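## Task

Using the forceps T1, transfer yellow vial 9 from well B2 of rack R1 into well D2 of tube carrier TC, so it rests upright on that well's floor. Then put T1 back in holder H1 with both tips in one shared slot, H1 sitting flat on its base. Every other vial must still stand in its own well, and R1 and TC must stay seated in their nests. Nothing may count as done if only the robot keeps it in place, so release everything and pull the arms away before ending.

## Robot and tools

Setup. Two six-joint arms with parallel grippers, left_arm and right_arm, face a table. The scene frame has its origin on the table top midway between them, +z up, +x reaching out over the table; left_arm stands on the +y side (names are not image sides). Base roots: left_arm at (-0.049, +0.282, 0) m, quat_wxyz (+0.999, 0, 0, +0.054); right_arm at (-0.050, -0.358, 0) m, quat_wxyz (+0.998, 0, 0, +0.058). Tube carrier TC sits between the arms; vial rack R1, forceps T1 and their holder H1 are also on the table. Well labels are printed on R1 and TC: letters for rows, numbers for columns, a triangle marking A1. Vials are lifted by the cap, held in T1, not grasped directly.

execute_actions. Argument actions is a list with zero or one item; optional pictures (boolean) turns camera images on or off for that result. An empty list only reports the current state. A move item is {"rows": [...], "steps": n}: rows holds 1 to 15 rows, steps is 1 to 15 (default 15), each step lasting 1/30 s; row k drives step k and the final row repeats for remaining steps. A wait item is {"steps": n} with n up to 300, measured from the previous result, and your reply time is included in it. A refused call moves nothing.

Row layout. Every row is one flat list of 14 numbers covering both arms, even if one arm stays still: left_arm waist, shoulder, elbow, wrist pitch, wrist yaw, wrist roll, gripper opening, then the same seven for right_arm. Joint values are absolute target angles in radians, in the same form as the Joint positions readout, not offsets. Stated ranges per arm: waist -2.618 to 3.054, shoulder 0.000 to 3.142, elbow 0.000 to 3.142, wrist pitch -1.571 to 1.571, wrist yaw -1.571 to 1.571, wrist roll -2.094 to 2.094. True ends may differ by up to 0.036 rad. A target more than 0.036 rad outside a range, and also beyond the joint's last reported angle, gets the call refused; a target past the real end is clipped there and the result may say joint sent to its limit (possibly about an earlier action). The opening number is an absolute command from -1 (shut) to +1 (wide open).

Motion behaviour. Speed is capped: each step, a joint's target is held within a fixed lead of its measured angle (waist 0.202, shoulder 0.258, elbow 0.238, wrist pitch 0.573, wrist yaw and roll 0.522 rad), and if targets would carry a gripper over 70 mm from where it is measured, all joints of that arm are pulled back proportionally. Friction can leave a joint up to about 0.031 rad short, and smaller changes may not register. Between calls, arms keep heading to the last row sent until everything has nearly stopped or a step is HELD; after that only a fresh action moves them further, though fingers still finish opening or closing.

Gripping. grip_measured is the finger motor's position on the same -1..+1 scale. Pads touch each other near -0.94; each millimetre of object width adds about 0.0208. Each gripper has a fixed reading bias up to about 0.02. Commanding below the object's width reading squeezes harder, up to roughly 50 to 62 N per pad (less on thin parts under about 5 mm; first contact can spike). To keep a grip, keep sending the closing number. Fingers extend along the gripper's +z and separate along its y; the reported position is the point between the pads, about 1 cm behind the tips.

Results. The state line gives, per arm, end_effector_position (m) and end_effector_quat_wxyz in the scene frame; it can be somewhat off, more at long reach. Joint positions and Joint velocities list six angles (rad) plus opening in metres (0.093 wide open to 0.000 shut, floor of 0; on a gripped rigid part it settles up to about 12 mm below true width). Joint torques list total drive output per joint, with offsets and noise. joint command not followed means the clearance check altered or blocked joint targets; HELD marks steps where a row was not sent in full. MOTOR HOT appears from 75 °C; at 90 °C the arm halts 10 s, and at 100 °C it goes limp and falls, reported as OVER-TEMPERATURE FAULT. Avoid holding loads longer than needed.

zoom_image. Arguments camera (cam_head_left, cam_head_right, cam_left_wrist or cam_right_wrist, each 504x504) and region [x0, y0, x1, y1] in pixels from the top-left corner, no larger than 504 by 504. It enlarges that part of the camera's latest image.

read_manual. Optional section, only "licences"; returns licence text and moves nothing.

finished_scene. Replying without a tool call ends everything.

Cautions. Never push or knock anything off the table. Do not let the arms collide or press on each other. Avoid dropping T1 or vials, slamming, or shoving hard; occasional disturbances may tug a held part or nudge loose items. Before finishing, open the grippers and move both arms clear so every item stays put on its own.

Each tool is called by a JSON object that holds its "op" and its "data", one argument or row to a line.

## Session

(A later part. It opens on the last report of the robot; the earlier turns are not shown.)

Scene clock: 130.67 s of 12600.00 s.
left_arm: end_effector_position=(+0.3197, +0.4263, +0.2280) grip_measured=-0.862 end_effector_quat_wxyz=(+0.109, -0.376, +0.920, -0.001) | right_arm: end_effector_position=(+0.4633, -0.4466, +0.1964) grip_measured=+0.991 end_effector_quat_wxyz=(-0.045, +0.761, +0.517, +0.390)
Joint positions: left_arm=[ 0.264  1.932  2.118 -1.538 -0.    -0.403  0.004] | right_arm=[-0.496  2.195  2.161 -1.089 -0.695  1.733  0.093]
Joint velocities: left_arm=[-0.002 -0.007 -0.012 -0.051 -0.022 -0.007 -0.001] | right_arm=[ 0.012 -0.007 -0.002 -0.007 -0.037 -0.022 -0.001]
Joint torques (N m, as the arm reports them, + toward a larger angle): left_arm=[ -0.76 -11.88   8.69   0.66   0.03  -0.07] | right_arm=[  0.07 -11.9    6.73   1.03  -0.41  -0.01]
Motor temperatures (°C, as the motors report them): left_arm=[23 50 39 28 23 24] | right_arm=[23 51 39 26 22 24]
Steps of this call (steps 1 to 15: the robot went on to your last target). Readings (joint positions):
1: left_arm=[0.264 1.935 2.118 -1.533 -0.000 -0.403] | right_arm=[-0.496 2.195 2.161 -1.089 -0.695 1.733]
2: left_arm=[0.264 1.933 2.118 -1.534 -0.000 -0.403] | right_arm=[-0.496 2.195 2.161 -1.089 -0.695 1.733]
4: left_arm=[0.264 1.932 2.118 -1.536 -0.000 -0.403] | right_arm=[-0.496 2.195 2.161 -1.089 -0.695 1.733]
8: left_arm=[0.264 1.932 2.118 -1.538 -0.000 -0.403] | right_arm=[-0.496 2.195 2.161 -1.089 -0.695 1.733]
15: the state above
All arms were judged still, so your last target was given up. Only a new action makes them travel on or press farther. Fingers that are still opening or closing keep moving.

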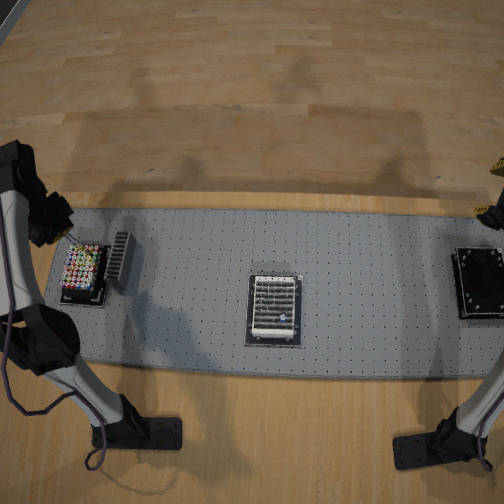

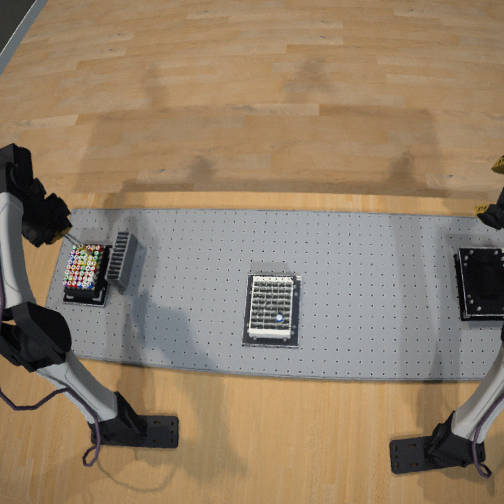

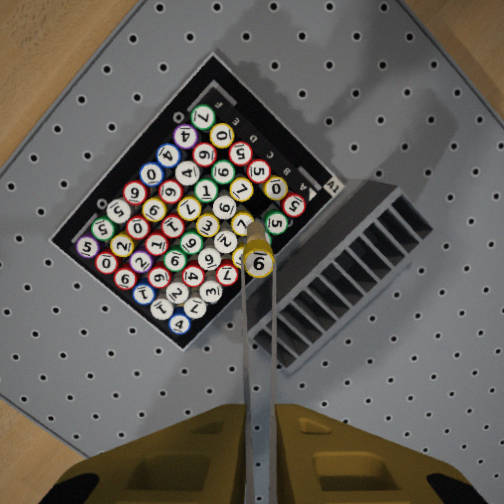

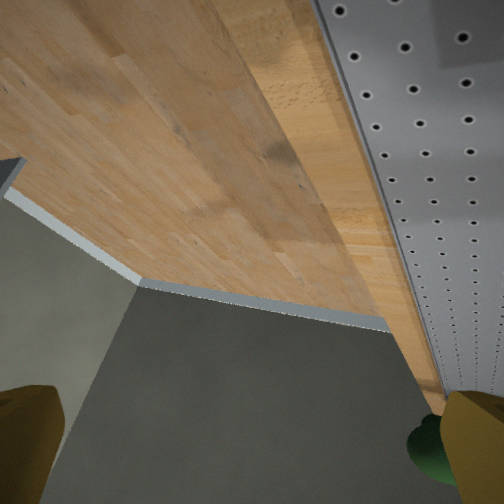

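{"op": "execute_actions", "data": {
  "actions": [
    {"rows": [[0.25,1.925,2.135,-1.55,0,-0.40,-0.87,-0.496,2.195,2.161,-1.089,-0.695,1.733,1],[0.235,1.925,2.135,-1.55,0,-0.39,-0.87,-0.496,2.195,2.161,-1.089,-0.695,1.733,1],[0.215,1.925,2.135,-1.55,0,-0.38,-0.87,-0.496,2.195,2.161,-1.089,-0.695,1.733,1],[0.19,1.925,2.135,-1.55,0,-0.37,-0.87,-0.496,2.195,2.161,-1.089,-0.695,1.733,1],[0.165,1.925,2.135,-1.55,0,-0.36,-0.87,-0.496,2.195,2.161,-1.089,-0.695,1.733,1],[0.14,1.925,2.135,-1.55,0,-0.35,-0.87,-0.496,2.195,2.161,-1.089,-0.695,1.733,1],[0.11,1.925,2.135,-1.55,0,-0.34,-0.87,-0.496,2.195,2.161,-1.089,-0.695,1.733,1],[0.08,1.925,2.135,-1.55,0,-0.33,-0.87,-0.496,2.195,2.161,-1.089,-0.695,1.733,1],[0.05,1.925,2.135,-1.55,0,-0.32,-0.87,-0.496,2.195,2.161,-1.089,-0.695,1.733,1],[0.02,1.925,2.135,-1.55,0,-0.31,-0.87,-0.496,2.195,2.161,-1.089,-0.695,1.733,1],[-0.01,1.925,2.135,-1.55,0,-0.30,-0.87,-0.496,2.195,2.161,-1.089,-0.695,1.733,1],[-0.04,1.925,2.135,-1.55,0,-0.29,-0.87,-0.496,2.195,2.161,-1.089,-0.695,1.733,1],[-0.07,1.925,2.135,-1.55,0,-0.28,-0.87,-0.496,2.195,2.161,-1.089,-0.695,1.733,1],[-0.10,1.925,2.135,-1.55,0,-0.27,-0.87,-0.496,2.195,2.161,-1.089,-0.695,1.733,1],[-0.13,1.925,2.135,-1.55,0,-0.26,-0.87,-0.496,2.195,2.161,-1.089,-0.695,1.733,1]], "steps": 15}
  ],
  "pictures": false
}}

{"op": "execute_actions", "data": {
  "actions": [
    {"rows": [[-0.16,1.925,2.135,-1.55,0,-0.25,-0.87,-0.496,2.195,2.161,-1.089,-0.695,1.733,1],[-0.19,1.925,2.135,-1.55,0,-0.24,-0.87,-0.496,2.195,2.161,-1.089,-0.695,1.733,1],[-0.22,1.925,2.135,-1.55,0,-0.23,-0.87,-0.496,2.195,2.161,-1.089,-0.695,1.733,1],[-0.25,1.925,2.135,-1.55,0,-0.22,-0.87,-0.496,2.195,2.161,-1.089,-0.695,1.733,1],[-0.28,1.925,2.135,-1.55,0,-0.21,-0.87,-0.496,2.195,2.161,-1.089,-0.695,1.733,1],[-0.31,1.925,2.135,-1.55,0,-0.20,-0.87,-0.496,2.195,2.161,-1.089,-0.695,1.733,1],[-0.34,1.925,2.135,-1.55,0,-0.19,-0.87,-0.496,2.195,2.161,-1.089,-0.695,1.733,1],[-0.37,1.925,2.135,-1.55,0,-0.18,-0.87,-0.496,2.195,2.161,-1.089,-0.695,1.733,1],[-0.40,1.925,2.135,-1.55,0,-0.17,-0.87,-0.496,2.195,2.161,-1.089,-0.695,1.733,1],[-0.43,1.925,2.135,-1.55,0,-0.16,-0.87,-0.496,2.195,2.161,-1.089,-0.695,1.733,1],[-0.46,1.925,2.135,-1.55,0,-0.15,-0.87,-0.496,2.195,2.161,-1.089,-0.695,1.733,1],[-0.49,1.925,2.135,-1.55,0,-0.14,-0.87,-0.496,2.195,2.161,-1.089,-0.695,1.733,1],[-0.52,1.925,2.135,-1.55,0,-0.13,-0.87,-0.496,2.195,2.161,-1.089,-0.695,1.733,1],[-0.55,1.925,2.135,-1.55,0,-0.12,-0.87,-0.496,2.195,2.161,-1.089,-0.695,1.733,1],[-0.58,1.925,2.135,-1.55,0,-0.11,-0.87,-0.496,2.195,2.161,-1.089,-0.695,1.733,1]], "steps": 15}
  ],
  "pictures": false
}}

{"op": "execute_actions", "data": {
  "actions": [
    {"rows": [[-0.61,1.925,2.135,-1.55,0,-0.10,-0.87,-0.496,2.195,2.161,-1.089,-0.695,1.733,1],[-0.64,1.925,2.135,-1.55,0,-0.09,-0.87,-0.496,2.195,2.161,-1.089,-0.695,1.733,1],[-0.67,1.925,2.135,-1.55,0,-0.08,-0.87,-0.496,2.195,2.161,-1.089,-0.695,1.733,1],[-0.695,1.925,2.135,-1.55,0,-0.07,-0.87,-0.496,2.195,2.161,-1.089,-0.695,1.733,1],[-0.72,1.925,2.135,-1.55,0,-0.06,-0.87,-0.496,2.195,2.161,-1.089,-0.695,1.733,1],[-0.74,1.925,2.135,-1.55,0,-0.05,-0.87,-0.496,2.195,2.161,-1.089,-0.695,1.733,1],[-0.76,1.925,2.135,-1.55,0,-0.04,-0.87,-0.496,2.195,2.161,-1.089,-0.695,1.733,1],[-0.775,1.925,2.135,-1.55,0,-0.03,-0.87,-0.496,2.195,2.161,-1.089,-0.695,1.733,1],[-0.79,1.925,2.135,-1.55,0,-0.02,-0.87,-0.496,2.195,2.161,-1.089,-0.695,1.733,1],[-0.80,1.925,2.135,-1.55,0,-0.01,-0.87,-0.496,2.195,2.161,-1.089,-0.695,1.733,1],[-0.808,1.925,2.135,-1.55,0,0.0,-0.87,-0.496,2.195,2.161,-1.089,-0.695,1.733,1]], "steps": 15}
  ],
  "pictures": false
}}

{"op": "execute_actions", "data": {
  "actions": [
    {"steps": 15}
  ]
}}

{"op": "zoom_image", "data": {
  "camera": "cam_head_left",
  "region": [190, 220, 340, 370]
}}

Scene clock: 150.70 s of 12600.00 s.
left_arm: end_effector_position=(+0.3467, +0.2960, +0.2280) grip_measured=-0.862 end_effector_quat_wxyz=(+0.108, -0.169, +0.980, -0.013) | right_arm: end_effector_position=(+0.4633, -0.4466, +0.1964) grip_measured=+0.991 end_effector_quat_wxyz=(-0.045, +0.761, +0.517, +0.390)
Joint positions: left_arm=[-0.075  1.932  2.118 -1.538 -0.004 -0.307  0.004] | right_arm=[-0.496  2.195  2.161 -1.089 -0.695  1.733  0.093]
Joint velocities: left_arm=[-0.838 -0.012  0.002 -0.051 -0.037  0.33  -0.   ] | right_arm=[-0.007  0.007  0.007 -0.037  0.066  0.066 -0.001]
Joint torques (N m, as the arm reports them, + toward a larger angle): left_arm=[ -0.98 -11.58   8.86   0.64   0.02   0.05] | right_arm=[ -0.22 -11.7    6.88   1.06  -0.4   -0.06]
Motor temperatures (°C, as the motors report them): left_arm=[23 50 39 28 23 24] | right_arm=[23 52 40 26 22 24]
Steps of this call (steps 1 to 90: nothing new was sent; then 16.53 s passed at rest; steps 91 to 105: all 15 steps of this action). Readings (joint positions):
91: left_arm=[0.264 1.932 2.118 -1.538 -0.000 -0.403] | right_arm=[-0.496 2.195 2.161 -1.089 -0.695 1.733]
92: left_arm=[0.262 1.932 2.118 -1.538 -0.001 -0.402] | right_arm=[-0.496 2.195 2.161 -1.089 -0.695 1.733]
94: left_arm=[0.245 1.932 2.118 -1.538 -0.003 -0.396] | right_arm=[-0.496 2.195 2.161 -1.089 -0.695 1.733]
98: left_arm=[0.146 1.932 2.118 -1.538 -0.004 -0.370] | right_arm=[-0.496 2.195 2.161 -1.089 -0.695 1.733]
105: the state above

Scene clock: 151.20 s of 12600.00 s.
left_arm: end_effector_position=(+0.3137, +0.1236, +0.2280) grip_measured=-0.862 end_effector_quat_wxyz=(+0.105, +0.126, +0.986, -0.029) | right_arm: end_effector_position=(+0.4633, -0.4466, +0.1964) grip_measured=+0.991 end_effector_quat_wxyz=(-0.045, +0.761, +0.517, +0.390)
Joint positions: left_arm=[-0.523  1.932  2.118 -1.538 -0.004 -0.159  0.004] | right_arm=[-0.496  2.195  2.161 -1.089 -0.695  1.733  0.093]
Joint velocities: left_arm=[-0.838  0.002 -0.012  0.081  0.051  0.212 -0.001] | right_arm=[-0.007  0.002 -0.022 -0.066  0.022 -0.022  0.001]
Joint torques (N m, as the arm reports them, + toward a larger angle): left_arm=[ -1.21 -11.53   8.77   0.62   0.09   0.01] | right_arm=[ -0.11 -11.78   6.94   1.02  -0.37  -0.06]
Motor temperatures (°C, as the motors report them): left_arm=[23 50 39 28 23 24] | right_arm=[23 52 40 26 22 24]
Steps of this call (steps 1 to 15: all 15 steps of this action). Readings (joint positions):
1: left_arm=[-0.105 1.932 2.118 -1.538 -0.004 -0.298] | right_arm=[-0.496 2.195 2.161 -1.089 -0.695 1.733]
2: left_arm=[-0.134 1.932 2.118 -1.538 -0.004 -0.288] | right_arm=[-0.496 2.195 2.161 -1.089 -0.695 1.733]
4: left_arm=[-0.193 1.932 2.118 -1.538 -0.004 -0.268] | right_arm=[-0.496 2.195 2.161 -1.089 -0.695 1.733]
8: left_arm=[-0.313 1.932 2.118 -1.538 -0.004 -0.229] | right_arm=[-0.496 2.195 2.161 -1.089 -0.695 1.733]
15: the state above

Scene clock: 151.70 s of 12600.00 s.
left_arm: end_effector_position=(+0.2544, +0.0280, +0.2280) grip_measured=-0.862 end_effector_quat_wxyz=(+0.102, +0.329, +0.938, -0.038) | right_arm: end_effector_position=(+0.4633, -0.4466, +0.1964) grip_measured=+0.991 end_effector_quat_wxyz=(-0.045, +0.761, +0.517, +0.390)
Joint positions: left_arm=[-0.807  1.932  2.118 -1.538 -0.    -0.024  0.004] | right_arm=[-0.496  2.195  2.161 -1.089 -0.695  1.733  0.093]
Joint velocities: left_arm=[-0.007 -0.002 -0.007 -0.051 -0.022  0.095 -0.   ] | right_arm=[-0.017 -0.002  0.012  0.007  0.022 -0.037 -0.002]
Joint torques (N m, as the arm reports them, + toward a larger angle): left_arm=[ -0.72 -11.61   8.75   0.65   0.05   0.11] | right_arm=[  0.04 -11.62   6.9    1.02  -0.34  -0.02]
Motor temperatures (°C, as the motors report them): left_arm=[23 50 39 28 23 24] | right_arm=[23 52 40 26 22 24]
Steps of this call (steps 1 to 15: all 15 steps of this action). Readings (joint positions):
1: left_arm=[-0.553 1.932 2.118 -1.538 -0.004 -0.149] | right_arm=[-0.496 2.195 2.161 -1.089 -0.695 1.733]
2: left_arm=[-0.583 1.932 2.118 -1.538 -0.004 -0.139] | right_arm=[-0.496 2.195 2.161 -1.089 -0.695 1.733]
4: left_arm=[-0.643 1.932 2.118 -1.538 -0.004 -0.119] | right_arm=[-0.496 2.195 2.161 -1.089 -0.695 1.733]
8: left_arm=[-0.744 1.932 2.118 -1.538 -0.002 -0.079] | right_arm=[-0.496 2.195 2.161 -1.089 -0.695 1.733]
15: the state above

Scene clock: 152.20 s of 12600.00 s.
left_arm: end_effector_position=(+0.2544, +0.0280, +0.2280) grip_measured=-0.862 end_effector_quat_wxyz=(+0.102, +0.336, +0.936, -0.038) | right_arm: end_effector_position=(+0.4633, -0.4466, +0.1964) grip_measured=+0.991 end_effector_quat_wxyz=(-0.045, +0.761, +0.517, +0.390)
Joint positions: left_arm=[-0.807  1.932  2.118 -1.538 -0.    -0.009  0.004] | right_arm=[-0.496  2.195  2.161 -1.089 -0.695  1.733  0.093]
Joint velocities: left_arm=[-0.007  0.007  0.002  0.037  0.007 -0.037 -0.001] | right_arm=[ 0.002  0.002 -0.012 -0.007  0.022  0.007 -0.001]
Joint torques (N m, as the arm reports them, + toward a larger angle): left_arm=[ -0.66 -11.53   8.82   0.6    0.06   0.08] | right_arm=[  0.14 -11.77   6.91   1.02  -0.37   0.  ]
Motor temperatures (°C, as the motors report them): left_arm=[23 50 39 28 23 24] | right_arm=[23 52 40 26 22 24]
Steps of this call (steps 1 to 15: the robot went on to your last target). Readings (joint positions):
1: left_arm=[-0.807 1.932 2.118 -1.538 -0.000 -0.021] | right_arm=[-0.496 2.195 2.161 -1.089 -0.695 1.733]
2: left_arm=[-0.807 1.932 2.118 -1.538 -0.000 -0.018] | right_arm=[-0.496 2.195 2.161 -1.089 -0.695 1.733]
4: left_arm=[-0.807 1.932 2.118 -1.538 -0.000 -0.015] | right_arm=[-0.496 2.195 2.161 -1.089 -0.695 1.733]
8: left_arm=[-0.807 1.932 2.118 -1.538 -0.000 -0.011] | right_arm=[-0.496 2.195 2.161 -1.089 -0.695 1.733]
15: the state above

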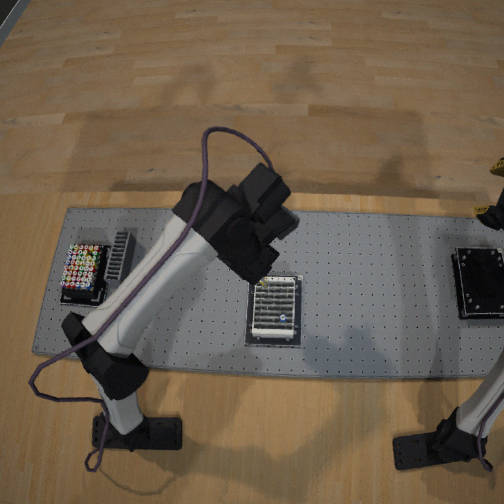

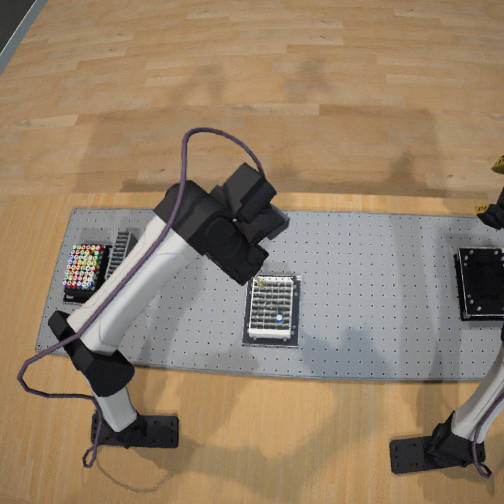

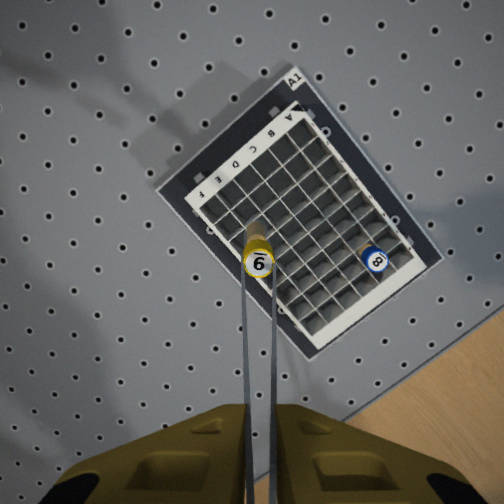

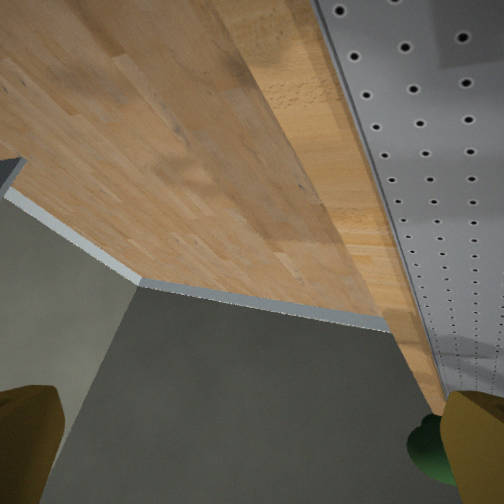

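Region (190, 220, 340, 370) of cam_head_left's 504x504 image, scaled by 3.360, with more detail than that image has.

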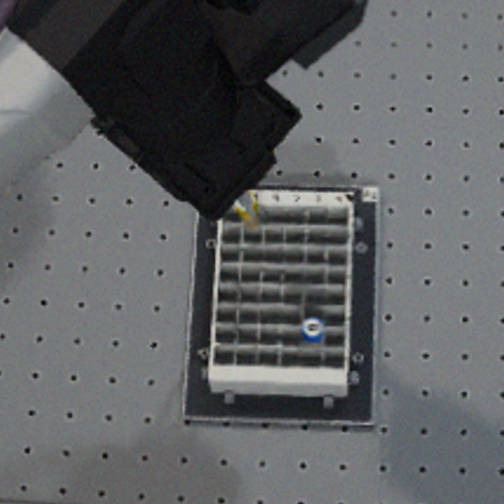

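{"op": "execute_actions", "data": {
  "actions": [
    {"rows": [[-0.815,1.95,2.15,-1.55,0,0,-0.87,-0.496,2.195,2.161,-1.089,-0.695,1.733,1],[-0.815,1.95,2.15,-1.55,0,0,-0.87,-0.496,2.195,2.161,-1.089,-0.695,1.733,1],[-0.815,1.95,2.15,-1.55,0,0,-0.87,-0.496,2.195,2.161,-1.089,-0.695,1.733,1],[-0.82,1.98,2.175,-1.545,0,0,-0.87,-0.496,2.195,2.161,-1.089,-0.695,1.733,1],[-0.82,1.98,2.175,-1.545,0,0,-0.87,-0.496,2.195,2.161,-1.089,-0.695,1.733,1],[-0.82,1.98,2.175,-1.545,0,0,-0.87,-0.496,2.195,2.161,-1.089,-0.695,1.733,1],[-0.826,2.015,2.195,-1.54,0,0,-0.87,-0.496,2.195,2.161,-1.089,-0.695,1.733,1]], "steps": 15}
  ],
  "pictures": false
}}

{"op": "execute_actions", "data": {
  "actions": [
    {"steps": 15}
  ]
}}

{"op": "zoom_image", "data": {
  "camera": "cam_left_wrist",
  "region": [160, 100, 360, 300]
}}

{"op": "zoom_image", "data": {
  "camera": "cam_head_left",
  "region": [220, 240, 320, 340]
}}

Scene clock: 158.23 s of 12600.00 s.
left_arm: end_effector_position=(+0.2633, +0.0151, +0.2104) grip_measured=-0.862 end_effector_quat_wxyz=(+0.085, +0.342, +0.935, -0.032) | right_arm: end_effector_position=(+0.4633, -0.4466, +0.1964) grip_measured=+0.991 end_effector_quat_wxyz=(-0.045, +0.761, +0.517, +0.390)
Joint positions: left_arm=[-0.817  2.018  2.173 -1.545 -0.    -0.008  0.004] | right_arm=[-0.496  2.195  2.161 -1.089 -0.695  1.733  0.093]
Joint velocities: left_arm=[-0.017 -0.007 -0.017 -0.007  0.007 -0.037 -0.   ] | right_arm=[-0.007  0.002 -0.002  0.007  0.037 -0.007 -0.   ]
Joint torques (N m, as the arm reports them, + toward a larger angle): left_arm=[ -1.18 -11.95   9.2    0.72   0.03   0.08] | right_arm=[ -0.09 -11.76   6.86   1.03  -0.35  -0.01]
Motor temperatures (°C, as the motors report them): left_arm=[23 50 39 28 23 24] | right_arm=[23 52 40 26 22 24]
Steps of this call (steps 1 to 15: the robot went on to your last target; steps 16 to 90: nothing new was sent; then 2.53 s passed at rest; steps 91 to 105: all 15 steps of this action). Readings (joint positions):
91: left_arm=[-0.807 1.933 2.120 -1.540 -0.000 -0.008] | right_arm=[-0.496 2.195 2.161 -1.089 -0.695 1.733]
92: left_arm=[-0.807 1.936 2.124 -1.541 -0.000 -0.008] | right_arm=[-0.496 2.195 2.161 -1.089 -0.695 1.733]
94: left_arm=[-0.807 1.943 2.134 -1.544 -0.000 -0.008] | right_arm=[-0.496 2.195 2.161 -1.089 -0.695 1.733]
98: left_arm=[-0.809 1.979 2.168 -1.546 -0.000 -0.008] | right_arm=[-0.496 2.195 2.161 -1.089 -0.695 1.733]
105: the state above

Scene clock: 158.73 s of 12600.00 s.
left_arm: end_effector_position=(+0.2633, +0.0151, +0.2104) grip_measured=-0.862 end_effector_quat_wxyz=(+0.085, +0.342, +0.935, -0.032) | right_arm: end_effector_position=(+0.4633, -0.4466, +0.1964) grip_measured=+0.991 end_effector_quat_wxyz=(-0.045, +0.761, +0.517, +0.390)
Joint positions: left_arm=[-0.817  2.018  2.173 -1.545 -0.    -0.008  0.004] | right_arm=[-0.496  2.195  2.161 -1.089 -0.695  1.733  0.093]
Joint velocities: left_arm=[-0.007 -0.027 -0.017  0.037 -0.022 -0.007  0.   ] | right_arm=[-0.002  0.007 -0.007 -0.037  0.022  0.007  0.   ]
Joint torques (N m, as the arm reports them, + toward a larger angle): left_arm=[ -1.09 -12.07   9.06   0.75   0.03   0.08] | right_arm=[ -0.06 -11.82   7.03   1.02  -0.35  -0.03]
Motor temperatures (°C, as the motors report them): left_arm=[23 50 39 28 23 24] | right_arm=[23 52 40 26 22 24]
Steps of this call (steps 1 to 15: the robot went on to your last target). Readings (joint positions):
1: left_arm=[-0.817 2.018 2.173 -1.545 -0.000 -0.008] | right_arm=[-0.496 2.195 2.161 -1.089 -0.695 1.733]
2: left_arm=[-0.817 2.018 2.173 -1.545 -0.000 -0.008] | right_arm=[-0.496 2.195 2.161 -1.089 -0.695 1.733]
4: left_arm=[-0.817 2.018 2.173 -1.545 -0.000 -0.008] | right_arm=[-0.496 2.195 2.161 -1.089 -0.695 1.733]
8: left_arm=[-0.817 2.018 2.173 -1.545 -0.000 -0.008] | right_arm=[-0.496 2.195 2.161 -1.089 -0.695 1.733]
15: the state above
All arms were judged still, so your last target was given up. Only a new action makes them travel on or press farther. Fingers that are still opening or closing keep moving.

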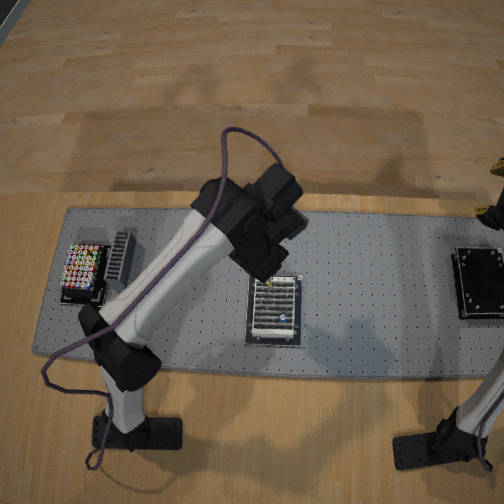

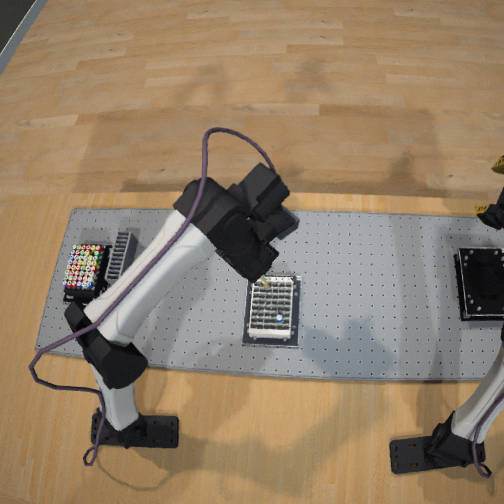

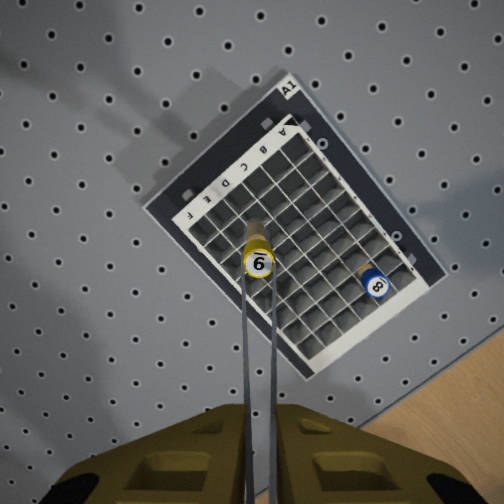

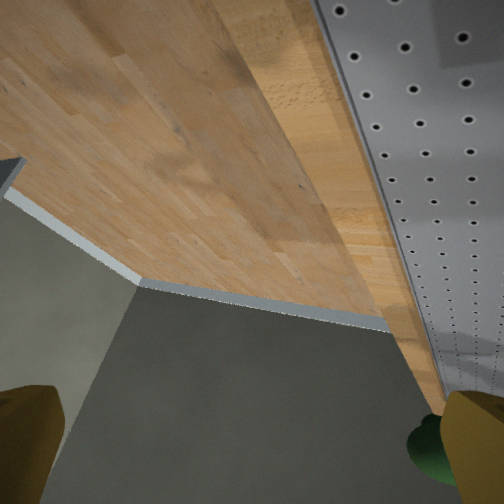

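Region (160, 100, 360, 300) of cam_left_wrist's 504x504 image, scaled by 2.520, with more detail than that image has.

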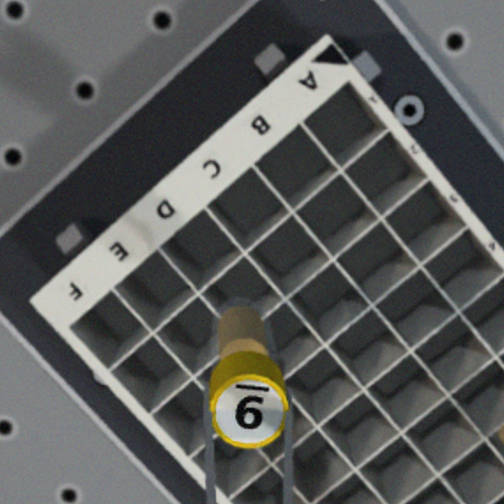

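Region (220, 240, 320, 340) of cam_head_left's 504x504 image, scaled by 5.040, with more detail than that image has.

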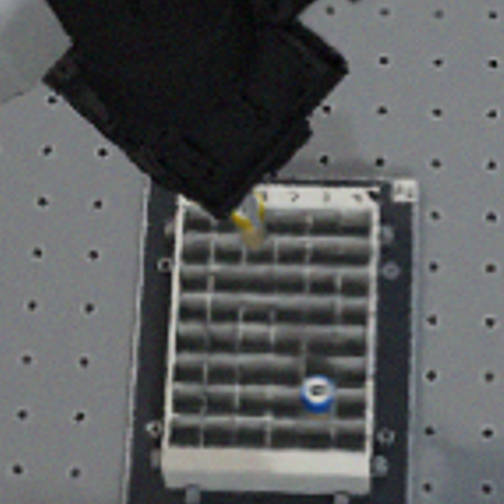

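{"op": "execute_actions", "data": {
  "actions": [
    {"rows": [[-0.82,2.015,2.195,-1.522,0,0,-0.87,-0.496,2.195,2.161,-1.089,-0.695,1.733,1],[-0.82,2.015,2.195,-1.522,0,0,-0.87,-0.496,2.195,2.161,-1.089,-0.695,1.733,1],[-0.82,2.015,2.195,-1.522,0,0,-0.87,-0.496,2.195,2.161,-1.089,-0.695,1.733,1],[-0.82,2.015,2.195,-1.522,0,0,-0.87,-0.496,2.195,2.161,-1.089,-0.695,1.733,1],[-0.82,2.015,2.195,-1.522,0,0,-0.87,-0.496,2.195,2.161,-1.089,-0.695,1.733,1],[-0.82,2.015,2.195,-1.522,0,0,-0.87,-0.496,2.195,2.161,-1.089,-0.695,1.733,1],[-0.82,2.04,2.195,-1.522,0,0,-0.87,-0.496,2.195,2.161,-1.089,-0.695,1.733,1]], "steps": 15}
  ],
  "pictures": false
}}

{"op": "execute_actions", "data": {
  "actions": [
    {"steps": 10}
  ]
}}

{"op": "zoom_image", "data": {
  "camera": "cam_left_wrist",
  "region": [160, 100, 360, 300]
}}

{"op": "zoom_image", "data": {
  "camera": "cam_head_left",
  "region": [220, 240, 320, 340]
}}

Scene clock: 165.83 s of 12600.00 s.
left_arm: end_effector_position=(+0.2657, +0.0130, +0.2038) grip_measured=-0.862 end_effector_quat_wxyz=(+0.080, +0.342, +0.936, -0.030) | right_arm: end_effector_position=(+0.4633, -0.4466, +0.1964) grip_measured=+0.991 end_effector_quat_wxyz=(-0.045, +0.761, +0.517, +0.390)
Joint positions: left_arm=[-0.817  2.035  2.173 -1.538 -0.    -0.008  0.004] | right_arm=[-0.496  2.195  2.161 -1.089 -0.695  1.733  0.093]
Joint velocities: left_arm=[ 0.007  0.012 -0.002  0.037  0.037 -0.022  0.001] | right_arm=[-0.007 -0.012  0.002 -0.022 -0.022 -0.051 -0.   ]
Joint torques (N m, as the arm reports them, + toward a larger angle): left_arm=[ -0.73 -11.83   9.32   0.86   0.     0.07] | right_arm=[ -0.07 -11.83   7.05   1.02  -0.34  -0.04]
Motor temperatures (°C, as the motors report them): left_arm=[23 50 40 28 23 24] | right_arm=[23 53 40 26 22 24]
Steps of this call (steps 1 to 90: nothing new was sent; then 3.60 s passed at rest; steps 91 to 105: all 15 steps of this action). Readings (joint positions):
91: left_arm=[-0.817 2.018 2.173 -1.544 -0.000 -0.008] | right_arm=[-0.496 2.195 2.161 -1.089 -0.695 1.733]
92: left_arm=[-0.817 2.018 2.173 -1.543 -0.000 -0.008] | right_arm=[-0.496 2.195 2.161 -1.089 -0.695 1.733]
94: left_arm=[-0.817 2.018 2.173 -1.541 -0.000 -0.008] | right_arm=[-0.496 2.195 2.161 -1.089 -0.695 1.733]
98: left_arm=[-0.817 2.020 2.173 -1.540 -0.000 -0.008] | right_arm=[-0.496 2.195 2.161 -1.089 -0.695 1.733]
105: the state above

Scene clock: 166.17 s of 12600.00 s.
left_arm: end_effector_position=(+0.2657, +0.0130, +0.2038) grip_measured=-0.862 end_effector_quat_wxyz=(+0.080, +0.342, +0.936, -0.030) | right_arm: end_effector_position=(+0.4633, -0.4466, +0.1964) grip_measured=+0.991 end_effector_quat_wxyz=(-0.045, +0.761, +0.517, +0.390)
Joint positions: left_arm=[-0.817  2.035  2.173 -1.538 -0.    -0.008  0.004] | right_arm=[-0.496  2.195  2.161 -1.089 -0.695  1.733  0.093]
Joint velocities: left_arm=[ 0.007 -0.012 -0.007 -0.022  0.022  0.037  0.001] | right_arm=[-0.012 -0.002 -0.002 -0.007 -0.022 -0.022 -0.001]
Joint torques (N m, as the arm reports them, + toward a larger angle): left_arm=[ -0.78 -11.82   9.24   0.82   0.     0.09] | right_arm=[ -0.25 -11.73   7.11   1.06  -0.38  -0.05]
Motor temperatures (°C, as the motors report them): left_arm=[23 50 40 28 23 24] | right_arm=[23 53 40 26 22 24]
Steps of this call (steps 1 to 10: the robot went on to your last target). Readings (joint positions):
1: left_arm=[-0.817 2.035 2.173 -1.538 -0.000 -0.008] | right_arm=[-0.496 2.195 2.161 -1.089 -0.695 1.733]
2: left_arm=[-0.817 2.035 2.173 -1.538 -0.000 -0.008] | right_arm=[-0.496 2.195 2.161 -1.089 -0.695 1.733]
4: left_arm=[-0.817 2.035 2.173 -1.538 -0.000 -0.008] | right_arm=[-0.496 2.195 2.161 -1.089 -0.695 1.733]
8: left_arm=[-0.817 2.035 2.173 -1.538 -0.000 -0.008] | right_arm=[-0.496 2.195 2.161 -1.089 -0.695 1.733]
10: the state above

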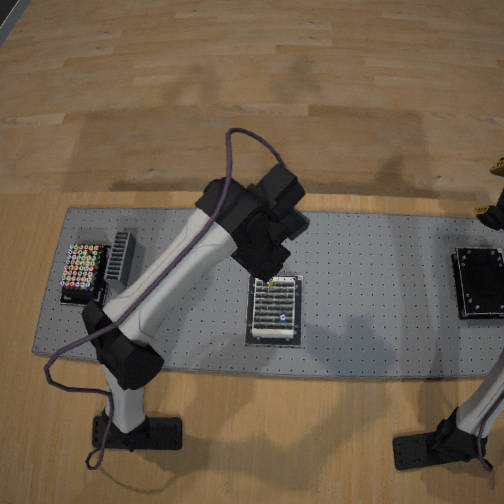

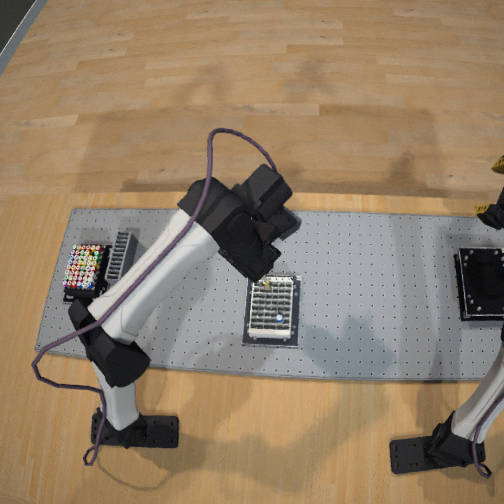

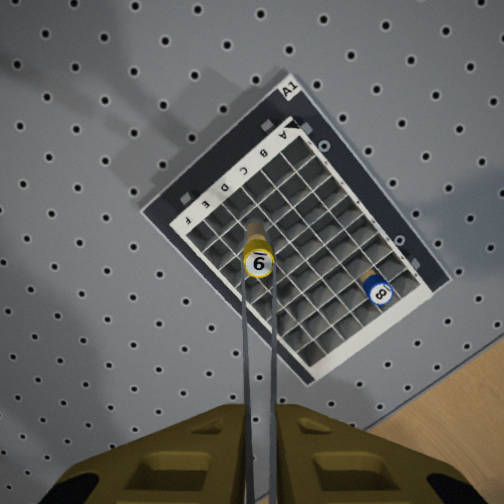

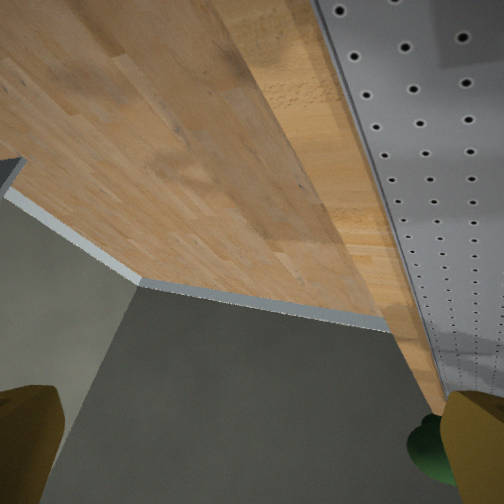

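Region (160, 100, 360, 300) of cam_left_wrist's 504x504 image, scaled by 2.520, with more detail than that image has.

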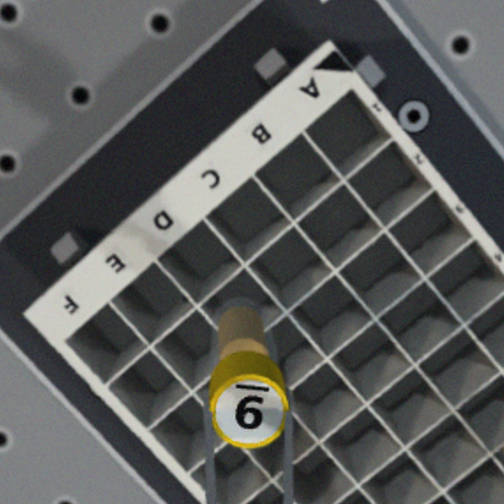

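Region (220, 240, 320, 340) of cam_head_left's 504x504 image, scaled by 5.040, with more detail than that image has.

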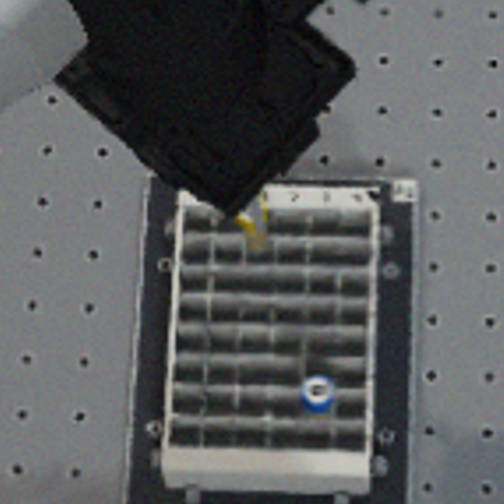

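{"op": "execute_actions", "data": {
  "actions": [
    {"rows": [[-0.82,2.04,2.195,-1.515,0,0,-0.87,-0.496,2.195,2.161,-1.089,-0.695,1.733,1],[-0.82,2.04,2.195,-1.515,0,0,-0.87,-0.496,2.195,2.161,-1.089,-0.695,1.733,1],[-0.82,2.04,2.195,-1.515,0,0,-0.87,-0.496,2.195,2.161,-1.089,-0.695,1.733,1],[-0.82,2.04,2.195,-1.515,0,0,-0.87,-0.496,2.195,2.161,-1.089,-0.695,1.733,1],[-0.82,2.04,2.195,-1.515,0,0,-0.87,-0.496,2.195,2.161,-1.089,-0.695,1.733,1],[-0.82,2.062,2.195,-1.515,0,0,-0.87,-0.496,2.195,2.161,-1.089,-0.695,1.733,1]], "steps": 15}
  ],
  "pictures": false
}}

{"op": "execute_actions", "data": {
  "actions": [
    {"steps": 10}
  ]
}}

{"op": "zoom_image", "data": {
  "camera": "cam_left_wrist",
  "region": [160, 100, 360, 300]
}}

{"op": "zoom_image", "data": {
  "camera": "cam_head_left",
  "region": [220, 240, 320, 340]
}}

Scene clock: 171.90 s of 12600.00 s.
left_arm: end_effector_position=(+0.2686, +0.0105, +0.1949) grip_measured=-0.862 end_effector_quat_wxyz=(+0.073, +0.342, +0.936, -0.027) | right_arm: end_effector_position=(+0.4633, -0.4466, +0.1964) grip_measured=+0.991 end_effector_quat_wxyz=(-0.045, +0.761, +0.517, +0.390)
Joint positions: left_arm=[-0.817  2.058  2.173 -1.531 -0.    -0.008  0.004] | right_arm=[-0.496  2.195  2.161 -1.089 -0.695  1.733  0.093]
Joint velocities: left_arm=[ 0.002 -0.002  0.012  0.022  0.037  0.051 -0.001] | right_arm=[ 0.002 -0.002  0.017 -0.037  0.007 -0.081 -0.   ]
Joint torques (N m, as the arm reports them, + toward a larger angle): left_arm=[ -0.68 -12.09   9.08   0.79   0.02   0.12] | right_arm=[ -0.2  -11.81   6.9    1.05  -0.38  -0.04]
Motor temperatures (°C, as the motors report them): left_arm=[23 50 40 28 23 24] | right_arm=[23 53 40 27 22 24]
Steps of this call (steps 1 to 15: the robot went on to your last target; steps 16 to 90: nothing new was sent; then 2.23 s passed at rest; steps 91 to 105: all 15 steps of this action). Readings (joint positions):
91: left_arm=[-0.817 2.035 2.173 -1.538 -0.000 -0.008] | right_arm=[-0.496 2.195 2.161 -1.089 -0.695 1.733]
92: left_arm=[-0.817 2.035 2.173 -1.536 -0.000 -0.008] | right_arm=[-0.496 2.195 2.161 -1.089 -0.695 1.733]
94: left_arm=[-0.817 2.035 2.173 -1.534 -0.000 -0.008] | right_arm=[-0.496 2.195 2.161 -1.089 -0.695 1.733]
98: left_arm=[-0.817 2.042 2.173 -1.533 -0.000 -0.008] | right_arm=[-0.496 2.195 2.161 -1.089 -0.695 1.733]
105: the state above

Scene clock: 172.23 s of 12600.00 s.
left_arm: end_effector_position=(+0.2686, +0.0105, +0.1949) grip_measured=-0.862 end_effector_quat_wxyz=(+0.073, +0.342, +0.936, -0.027) | right_arm: end_effector_position=(+0.4633, -0.4466, +0.1964) grip_measured=+0.991 end_effector_quat_wxyz=(-0.045, +0.761, +0.517, +0.390)
Joint positions: left_arm=[-0.817  2.058  2.173 -1.531 -0.    -0.008  0.004] | right_arm=[-0.496  2.195  2.161 -1.089 -0.695  1.733  0.093]
Joint velocities: left_arm=[ 0.007 -0.017 -0.007  0.007 -0.066 -0.007 -0.   ] | right_arm=[-0.007  0.002 -0.017  0.037 -0.037 -0.007 -0.   ]
Joint torques (N m, as the arm reports them, + toward a larger angle): left_arm=[ -0.74 -11.94   9.11   0.78   0.02   0.07] | right_arm=[ -0.08 -11.68   6.96   1.07  -0.4   -0.06]
Motor temperatures (°C, as the motors report them): left_arm=[23 50 40 28 23 24] | right_arm=[23 53 40 27 22 24]
Steps of this call (steps 1 to 10: the robot went on to your last target). Readings (joint positions):
1: left_arm=[-0.817 2.058 2.173 -1.531 -0.000 -0.008] | right_arm=[-0.496 2.195 2.161 -1.089 -0.695 1.733]
2: left_arm=[-0.817 2.058 2.173 -1.531 -0.000 -0.008] | right_arm=[-0.496 2.195 2.161 -1.089 -0.695 1.733]
4: left_arm=[-0.817 2.058 2.173 -1.531 -0.000 -0.008] | right_arm=[-0.496 2.195 2.161 -1.089 -0.695 1.733]
8: left_arm=[-0.817 2.058 2.173 -1.531 -0.000 -0.008] | right_arm=[-0.496 2.195 2.161 -1.089 -0.695 1.733]
10: the state above

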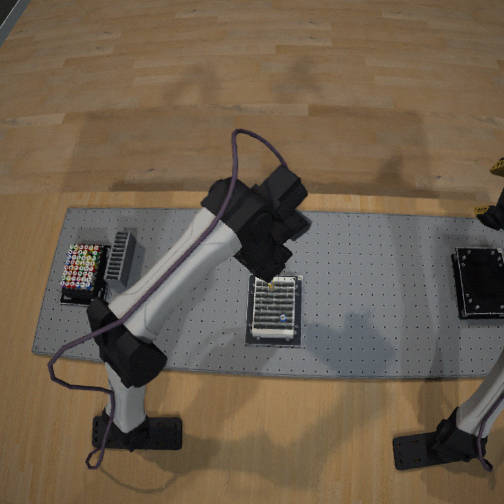

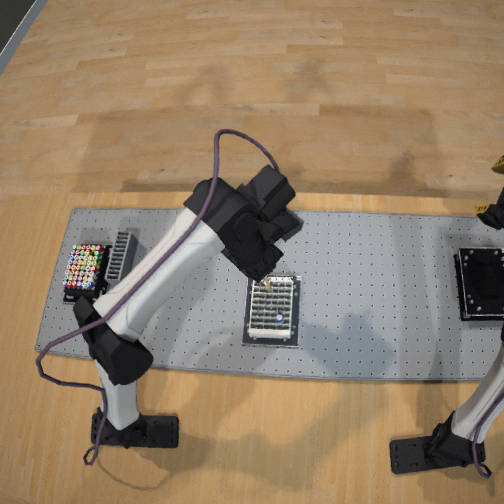

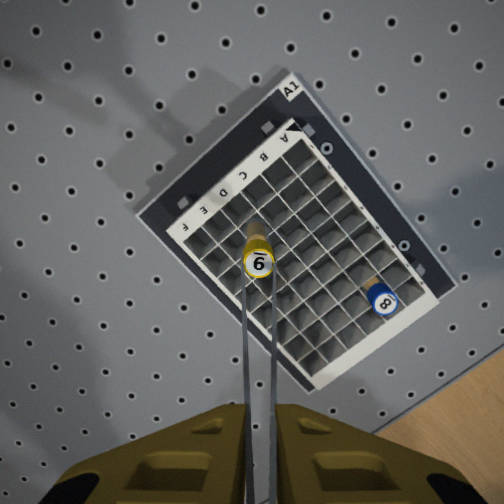

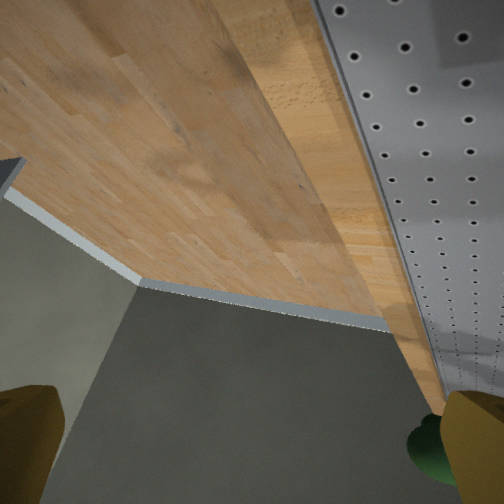

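Region (160, 100, 360, 300) of cam_left_wrist's 504x504 image, scaled by 2.520, with more detail than that image has.

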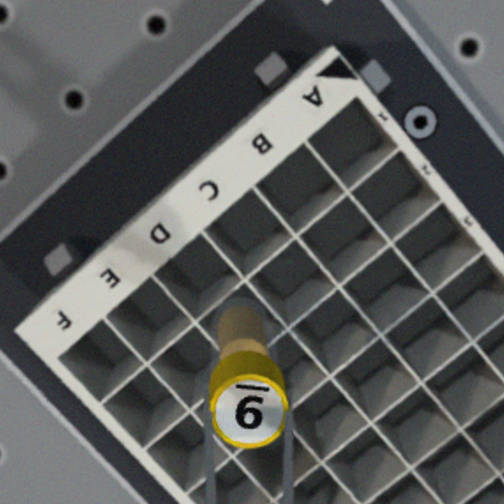

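Region (220, 240, 320, 340) of cam_head_left's 504x504 image, scaled by 5.040, with more detail than that image has.

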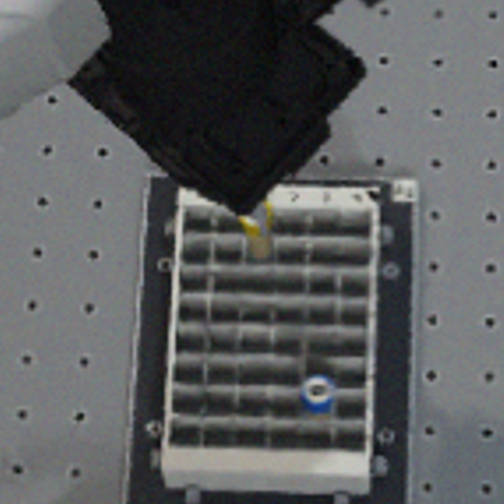

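Looks centred at the mouth. Continue down with a lighter grip.

{"op": "execute_actions", "data": {
  "actions": [
    {"rows": [[-0.82,2.062,2.195,-1.515,0,0,-0.83,-0.496,2.195,2.161,-1.089,-0.695,1.733,1],[-0.82,2.062,2.195,-1.515,0,0,-0.83,-0.496,2.195,2.161,-1.089,-0.695,1.733,1],[-0.82,2.062,2.195,-1.515,0,0,-0.83,-0.496,2.195,2.161,-1.089,-0.695,1.733,1],[-0.82,2.085,2.195,-1.515,0,0,-0.83,-0.496,2.195,2.161,-1.089,-0.695,1.733,1]], "steps": 15}
  ],
  "pictures": false
}}

{"op": "execute_actions", "data": {
  "actions": [
    {"steps": 10}
  ]
}}

{"op": "zoom_image", "data": {
  "camera": "cam_left_wrist",
  "region": [160, 100, 360, 300]
}}

{"op": "zoom_image", "data": {
  "camera": "cam_head_left",
  "region": [220, 240, 320, 340]
}}

Scene clock: 176.37 s of 12600.00 s.
left_arm: end_effector_position=(+0.2701, +0.0093, +0.1857) grip_measured=-0.828 end_effector_quat_wxyz=(+0.062, +0.342, +0.937, -0.023) | right_arm: end_effector_position=(+0.4633, -0.4466, +0.1964) grip_measured=+0.991 end_effector_quat_wxyz=(-0.045, +0.761, +0.517, +0.390)
Joint positions: left_arm=[-0.817  2.082  2.173 -1.53  -0.    -0.008  0.005] | right_arm=[-0.496  2.195  2.161 -1.089 -0.695  1.733  0.093]
Joint velocities: left_arm=[ 0.002 -0.007 -0.007  0.022 -0.051  0.022  0.001] | right_arm=[-0.002 -0.002 -0.027  0.051 -0.022 -0.022 -0.001]
Joint torques (N m, as the arm reports them, + toward a larger angle): left_arm=[ -0.85 -12.09   9.18   0.73   0.01   0.09] | right_arm=[  0.14 -11.78   7.04   1.02  -0.37   0.  ]
Motor temperatures (°C, as the motors report them): left_arm=[23 50 40 28 23 24] | right_arm=[23 53 40 27 22 24]
Steps of this call (steps 1 to 15: the robot went on to your last target; steps 16 to 90: nothing new was sent; then 0.63 s passed at rest; steps 91 to 105: all 15 steps of this action). Readings (joint positions):
91: left_arm=[-0.817 2.058 2.173 -1.531 -0.000 -0.008] | right_arm=[-0.496 2.195 2.161 -1.089 -0.695 1.733]
92: left_arm=[-0.817 2.058 2.173 -1.531 -0.000 -0.008] | right_arm=[-0.496 2.195 2.161 -1.089 -0.695 1.733]
94: left_arm=[-0.817 2.060 2.173 -1.531 -0.000 -0.008] | right_arm=[-0.496 2.195 2.161 -1.089 -0.695 1.733]
98: left_arm=[-0.817 2.073 2.173 -1.530 -0.000 -0.008] | right_arm=[-0.496 2.195 2.161 -1.089 -0.695 1.733]
105: the state above

Scene clock: 176.70 s of 12600.00 s.
left_arm: end_effector_position=(+0.2701, +0.0093, +0.1857) grip_measured=-0.828 end_effector_quat_wxyz=(+0.062, +0.342, +0.937, -0.023) | right_arm: end_effector_position=(+0.4633, -0.4466, +0.1964) grip_measured=+0.991 end_effector_quat_wxyz=(-0.045, +0.761, +0.517, +0.390)
Joint positions: left_arm=[-0.817  2.082  2.173 -1.53  -0.    -0.008  0.005] | right_arm=[-0.496  2.195  2.161 -1.089 -0.695  1.733  0.093]
Joint velocities: left_arm=[ 0.002  0.007 -0.002  0.022  0.007 -0.022 -0.   ] | right_arm=[-0.007 -0.012 -0.022 -0.007  0.022 -0.022  0.001]
Joint torques (N m, as the arm reports them, + toward a larger angle): left_arm=[ -0.85 -12.34   9.43   0.72   0.02   0.05] | right_arm=[ -0.06 -11.79   6.97   1.    -0.39  -0.02]
Motor temperatures (°C, as the motors report them): left_arm=[23 50 40 28 23 24] | right_arm=[23 53 40 27 22 24]
Steps of this call (steps 1 to 10: the robot went on to your last target). Readings (joint positions):
1: left_arm=[-0.817 2.082 2.173 -1.530 -0.000 -0.008] | right_arm=[-0.496 2.195 2.161 -1.089 -0.695 1.733]
2: left_arm=[-0.817 2.082 2.173 -1.530 -0.000 -0.008] | right_arm=[-0.496 2.195 2.161 -1.089 -0.695 1.733]
4: left_arm=[-0.817 2.082 2.173 -1.530 -0.000 -0.008] | right_arm=[-0.496 2.195 2.161 -1.089 -0.695 1.733]
8: left_arm=[-0.817 2.082 2.173 -1.530 -0.000 -0.008] | right_arm=[-0.496 2.195 2.161 -1.089 -0.695 1.733]
10: the state above

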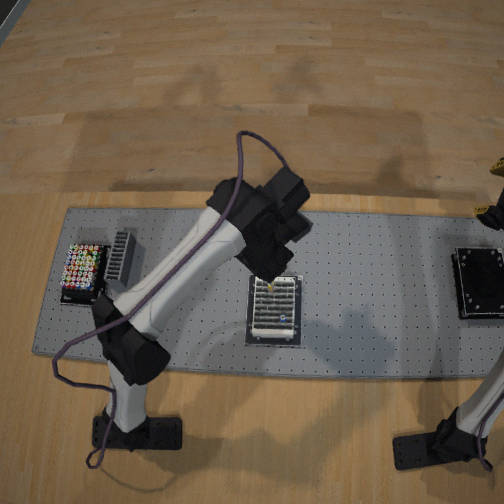

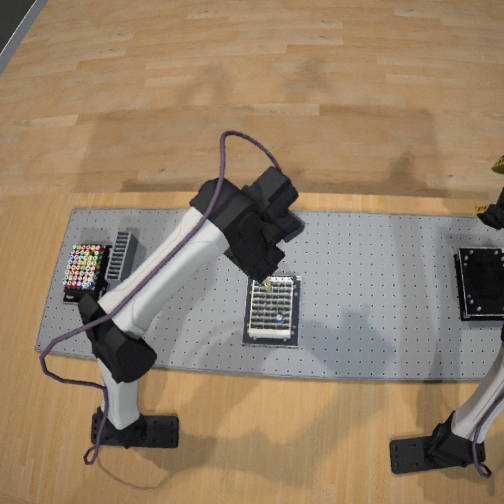

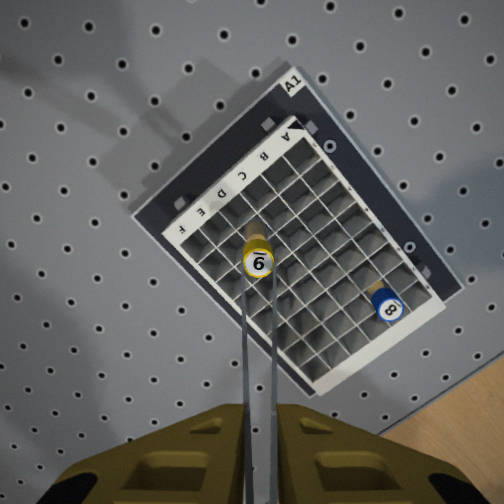

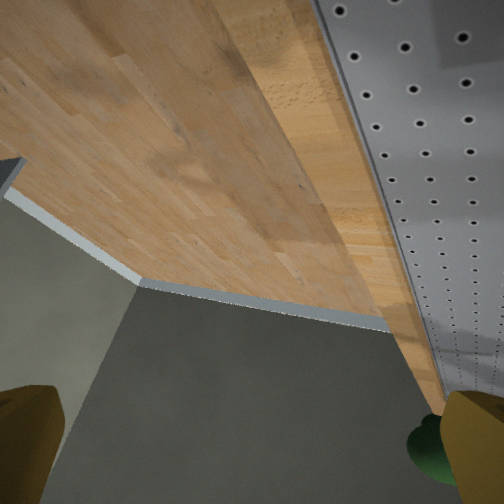

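Region (160, 100, 360, 300) of cam_left_wrist's 504x504 image, scaled by 2.520, with more detail than that image has.

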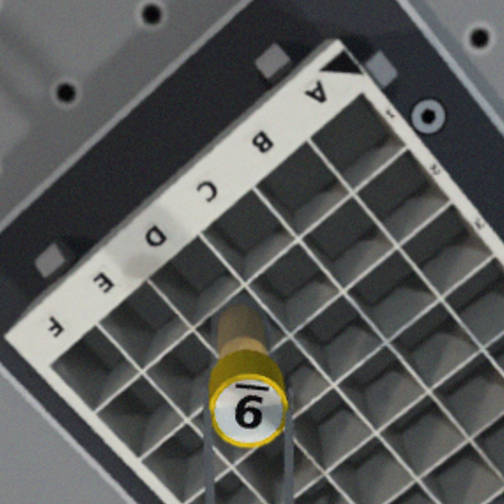

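Region (220, 240, 320, 340) of cam_head_left's 504x504 image, scaled by 5.040, with more detail than that image has.

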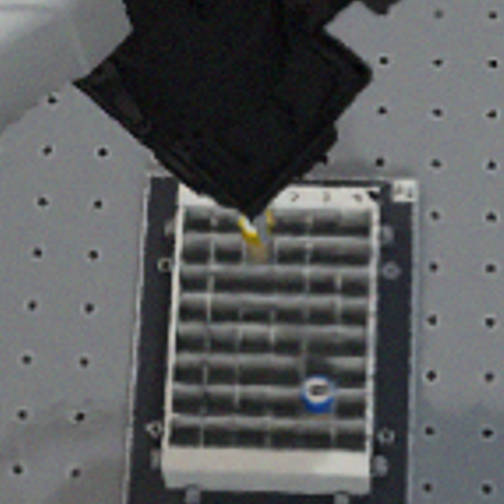

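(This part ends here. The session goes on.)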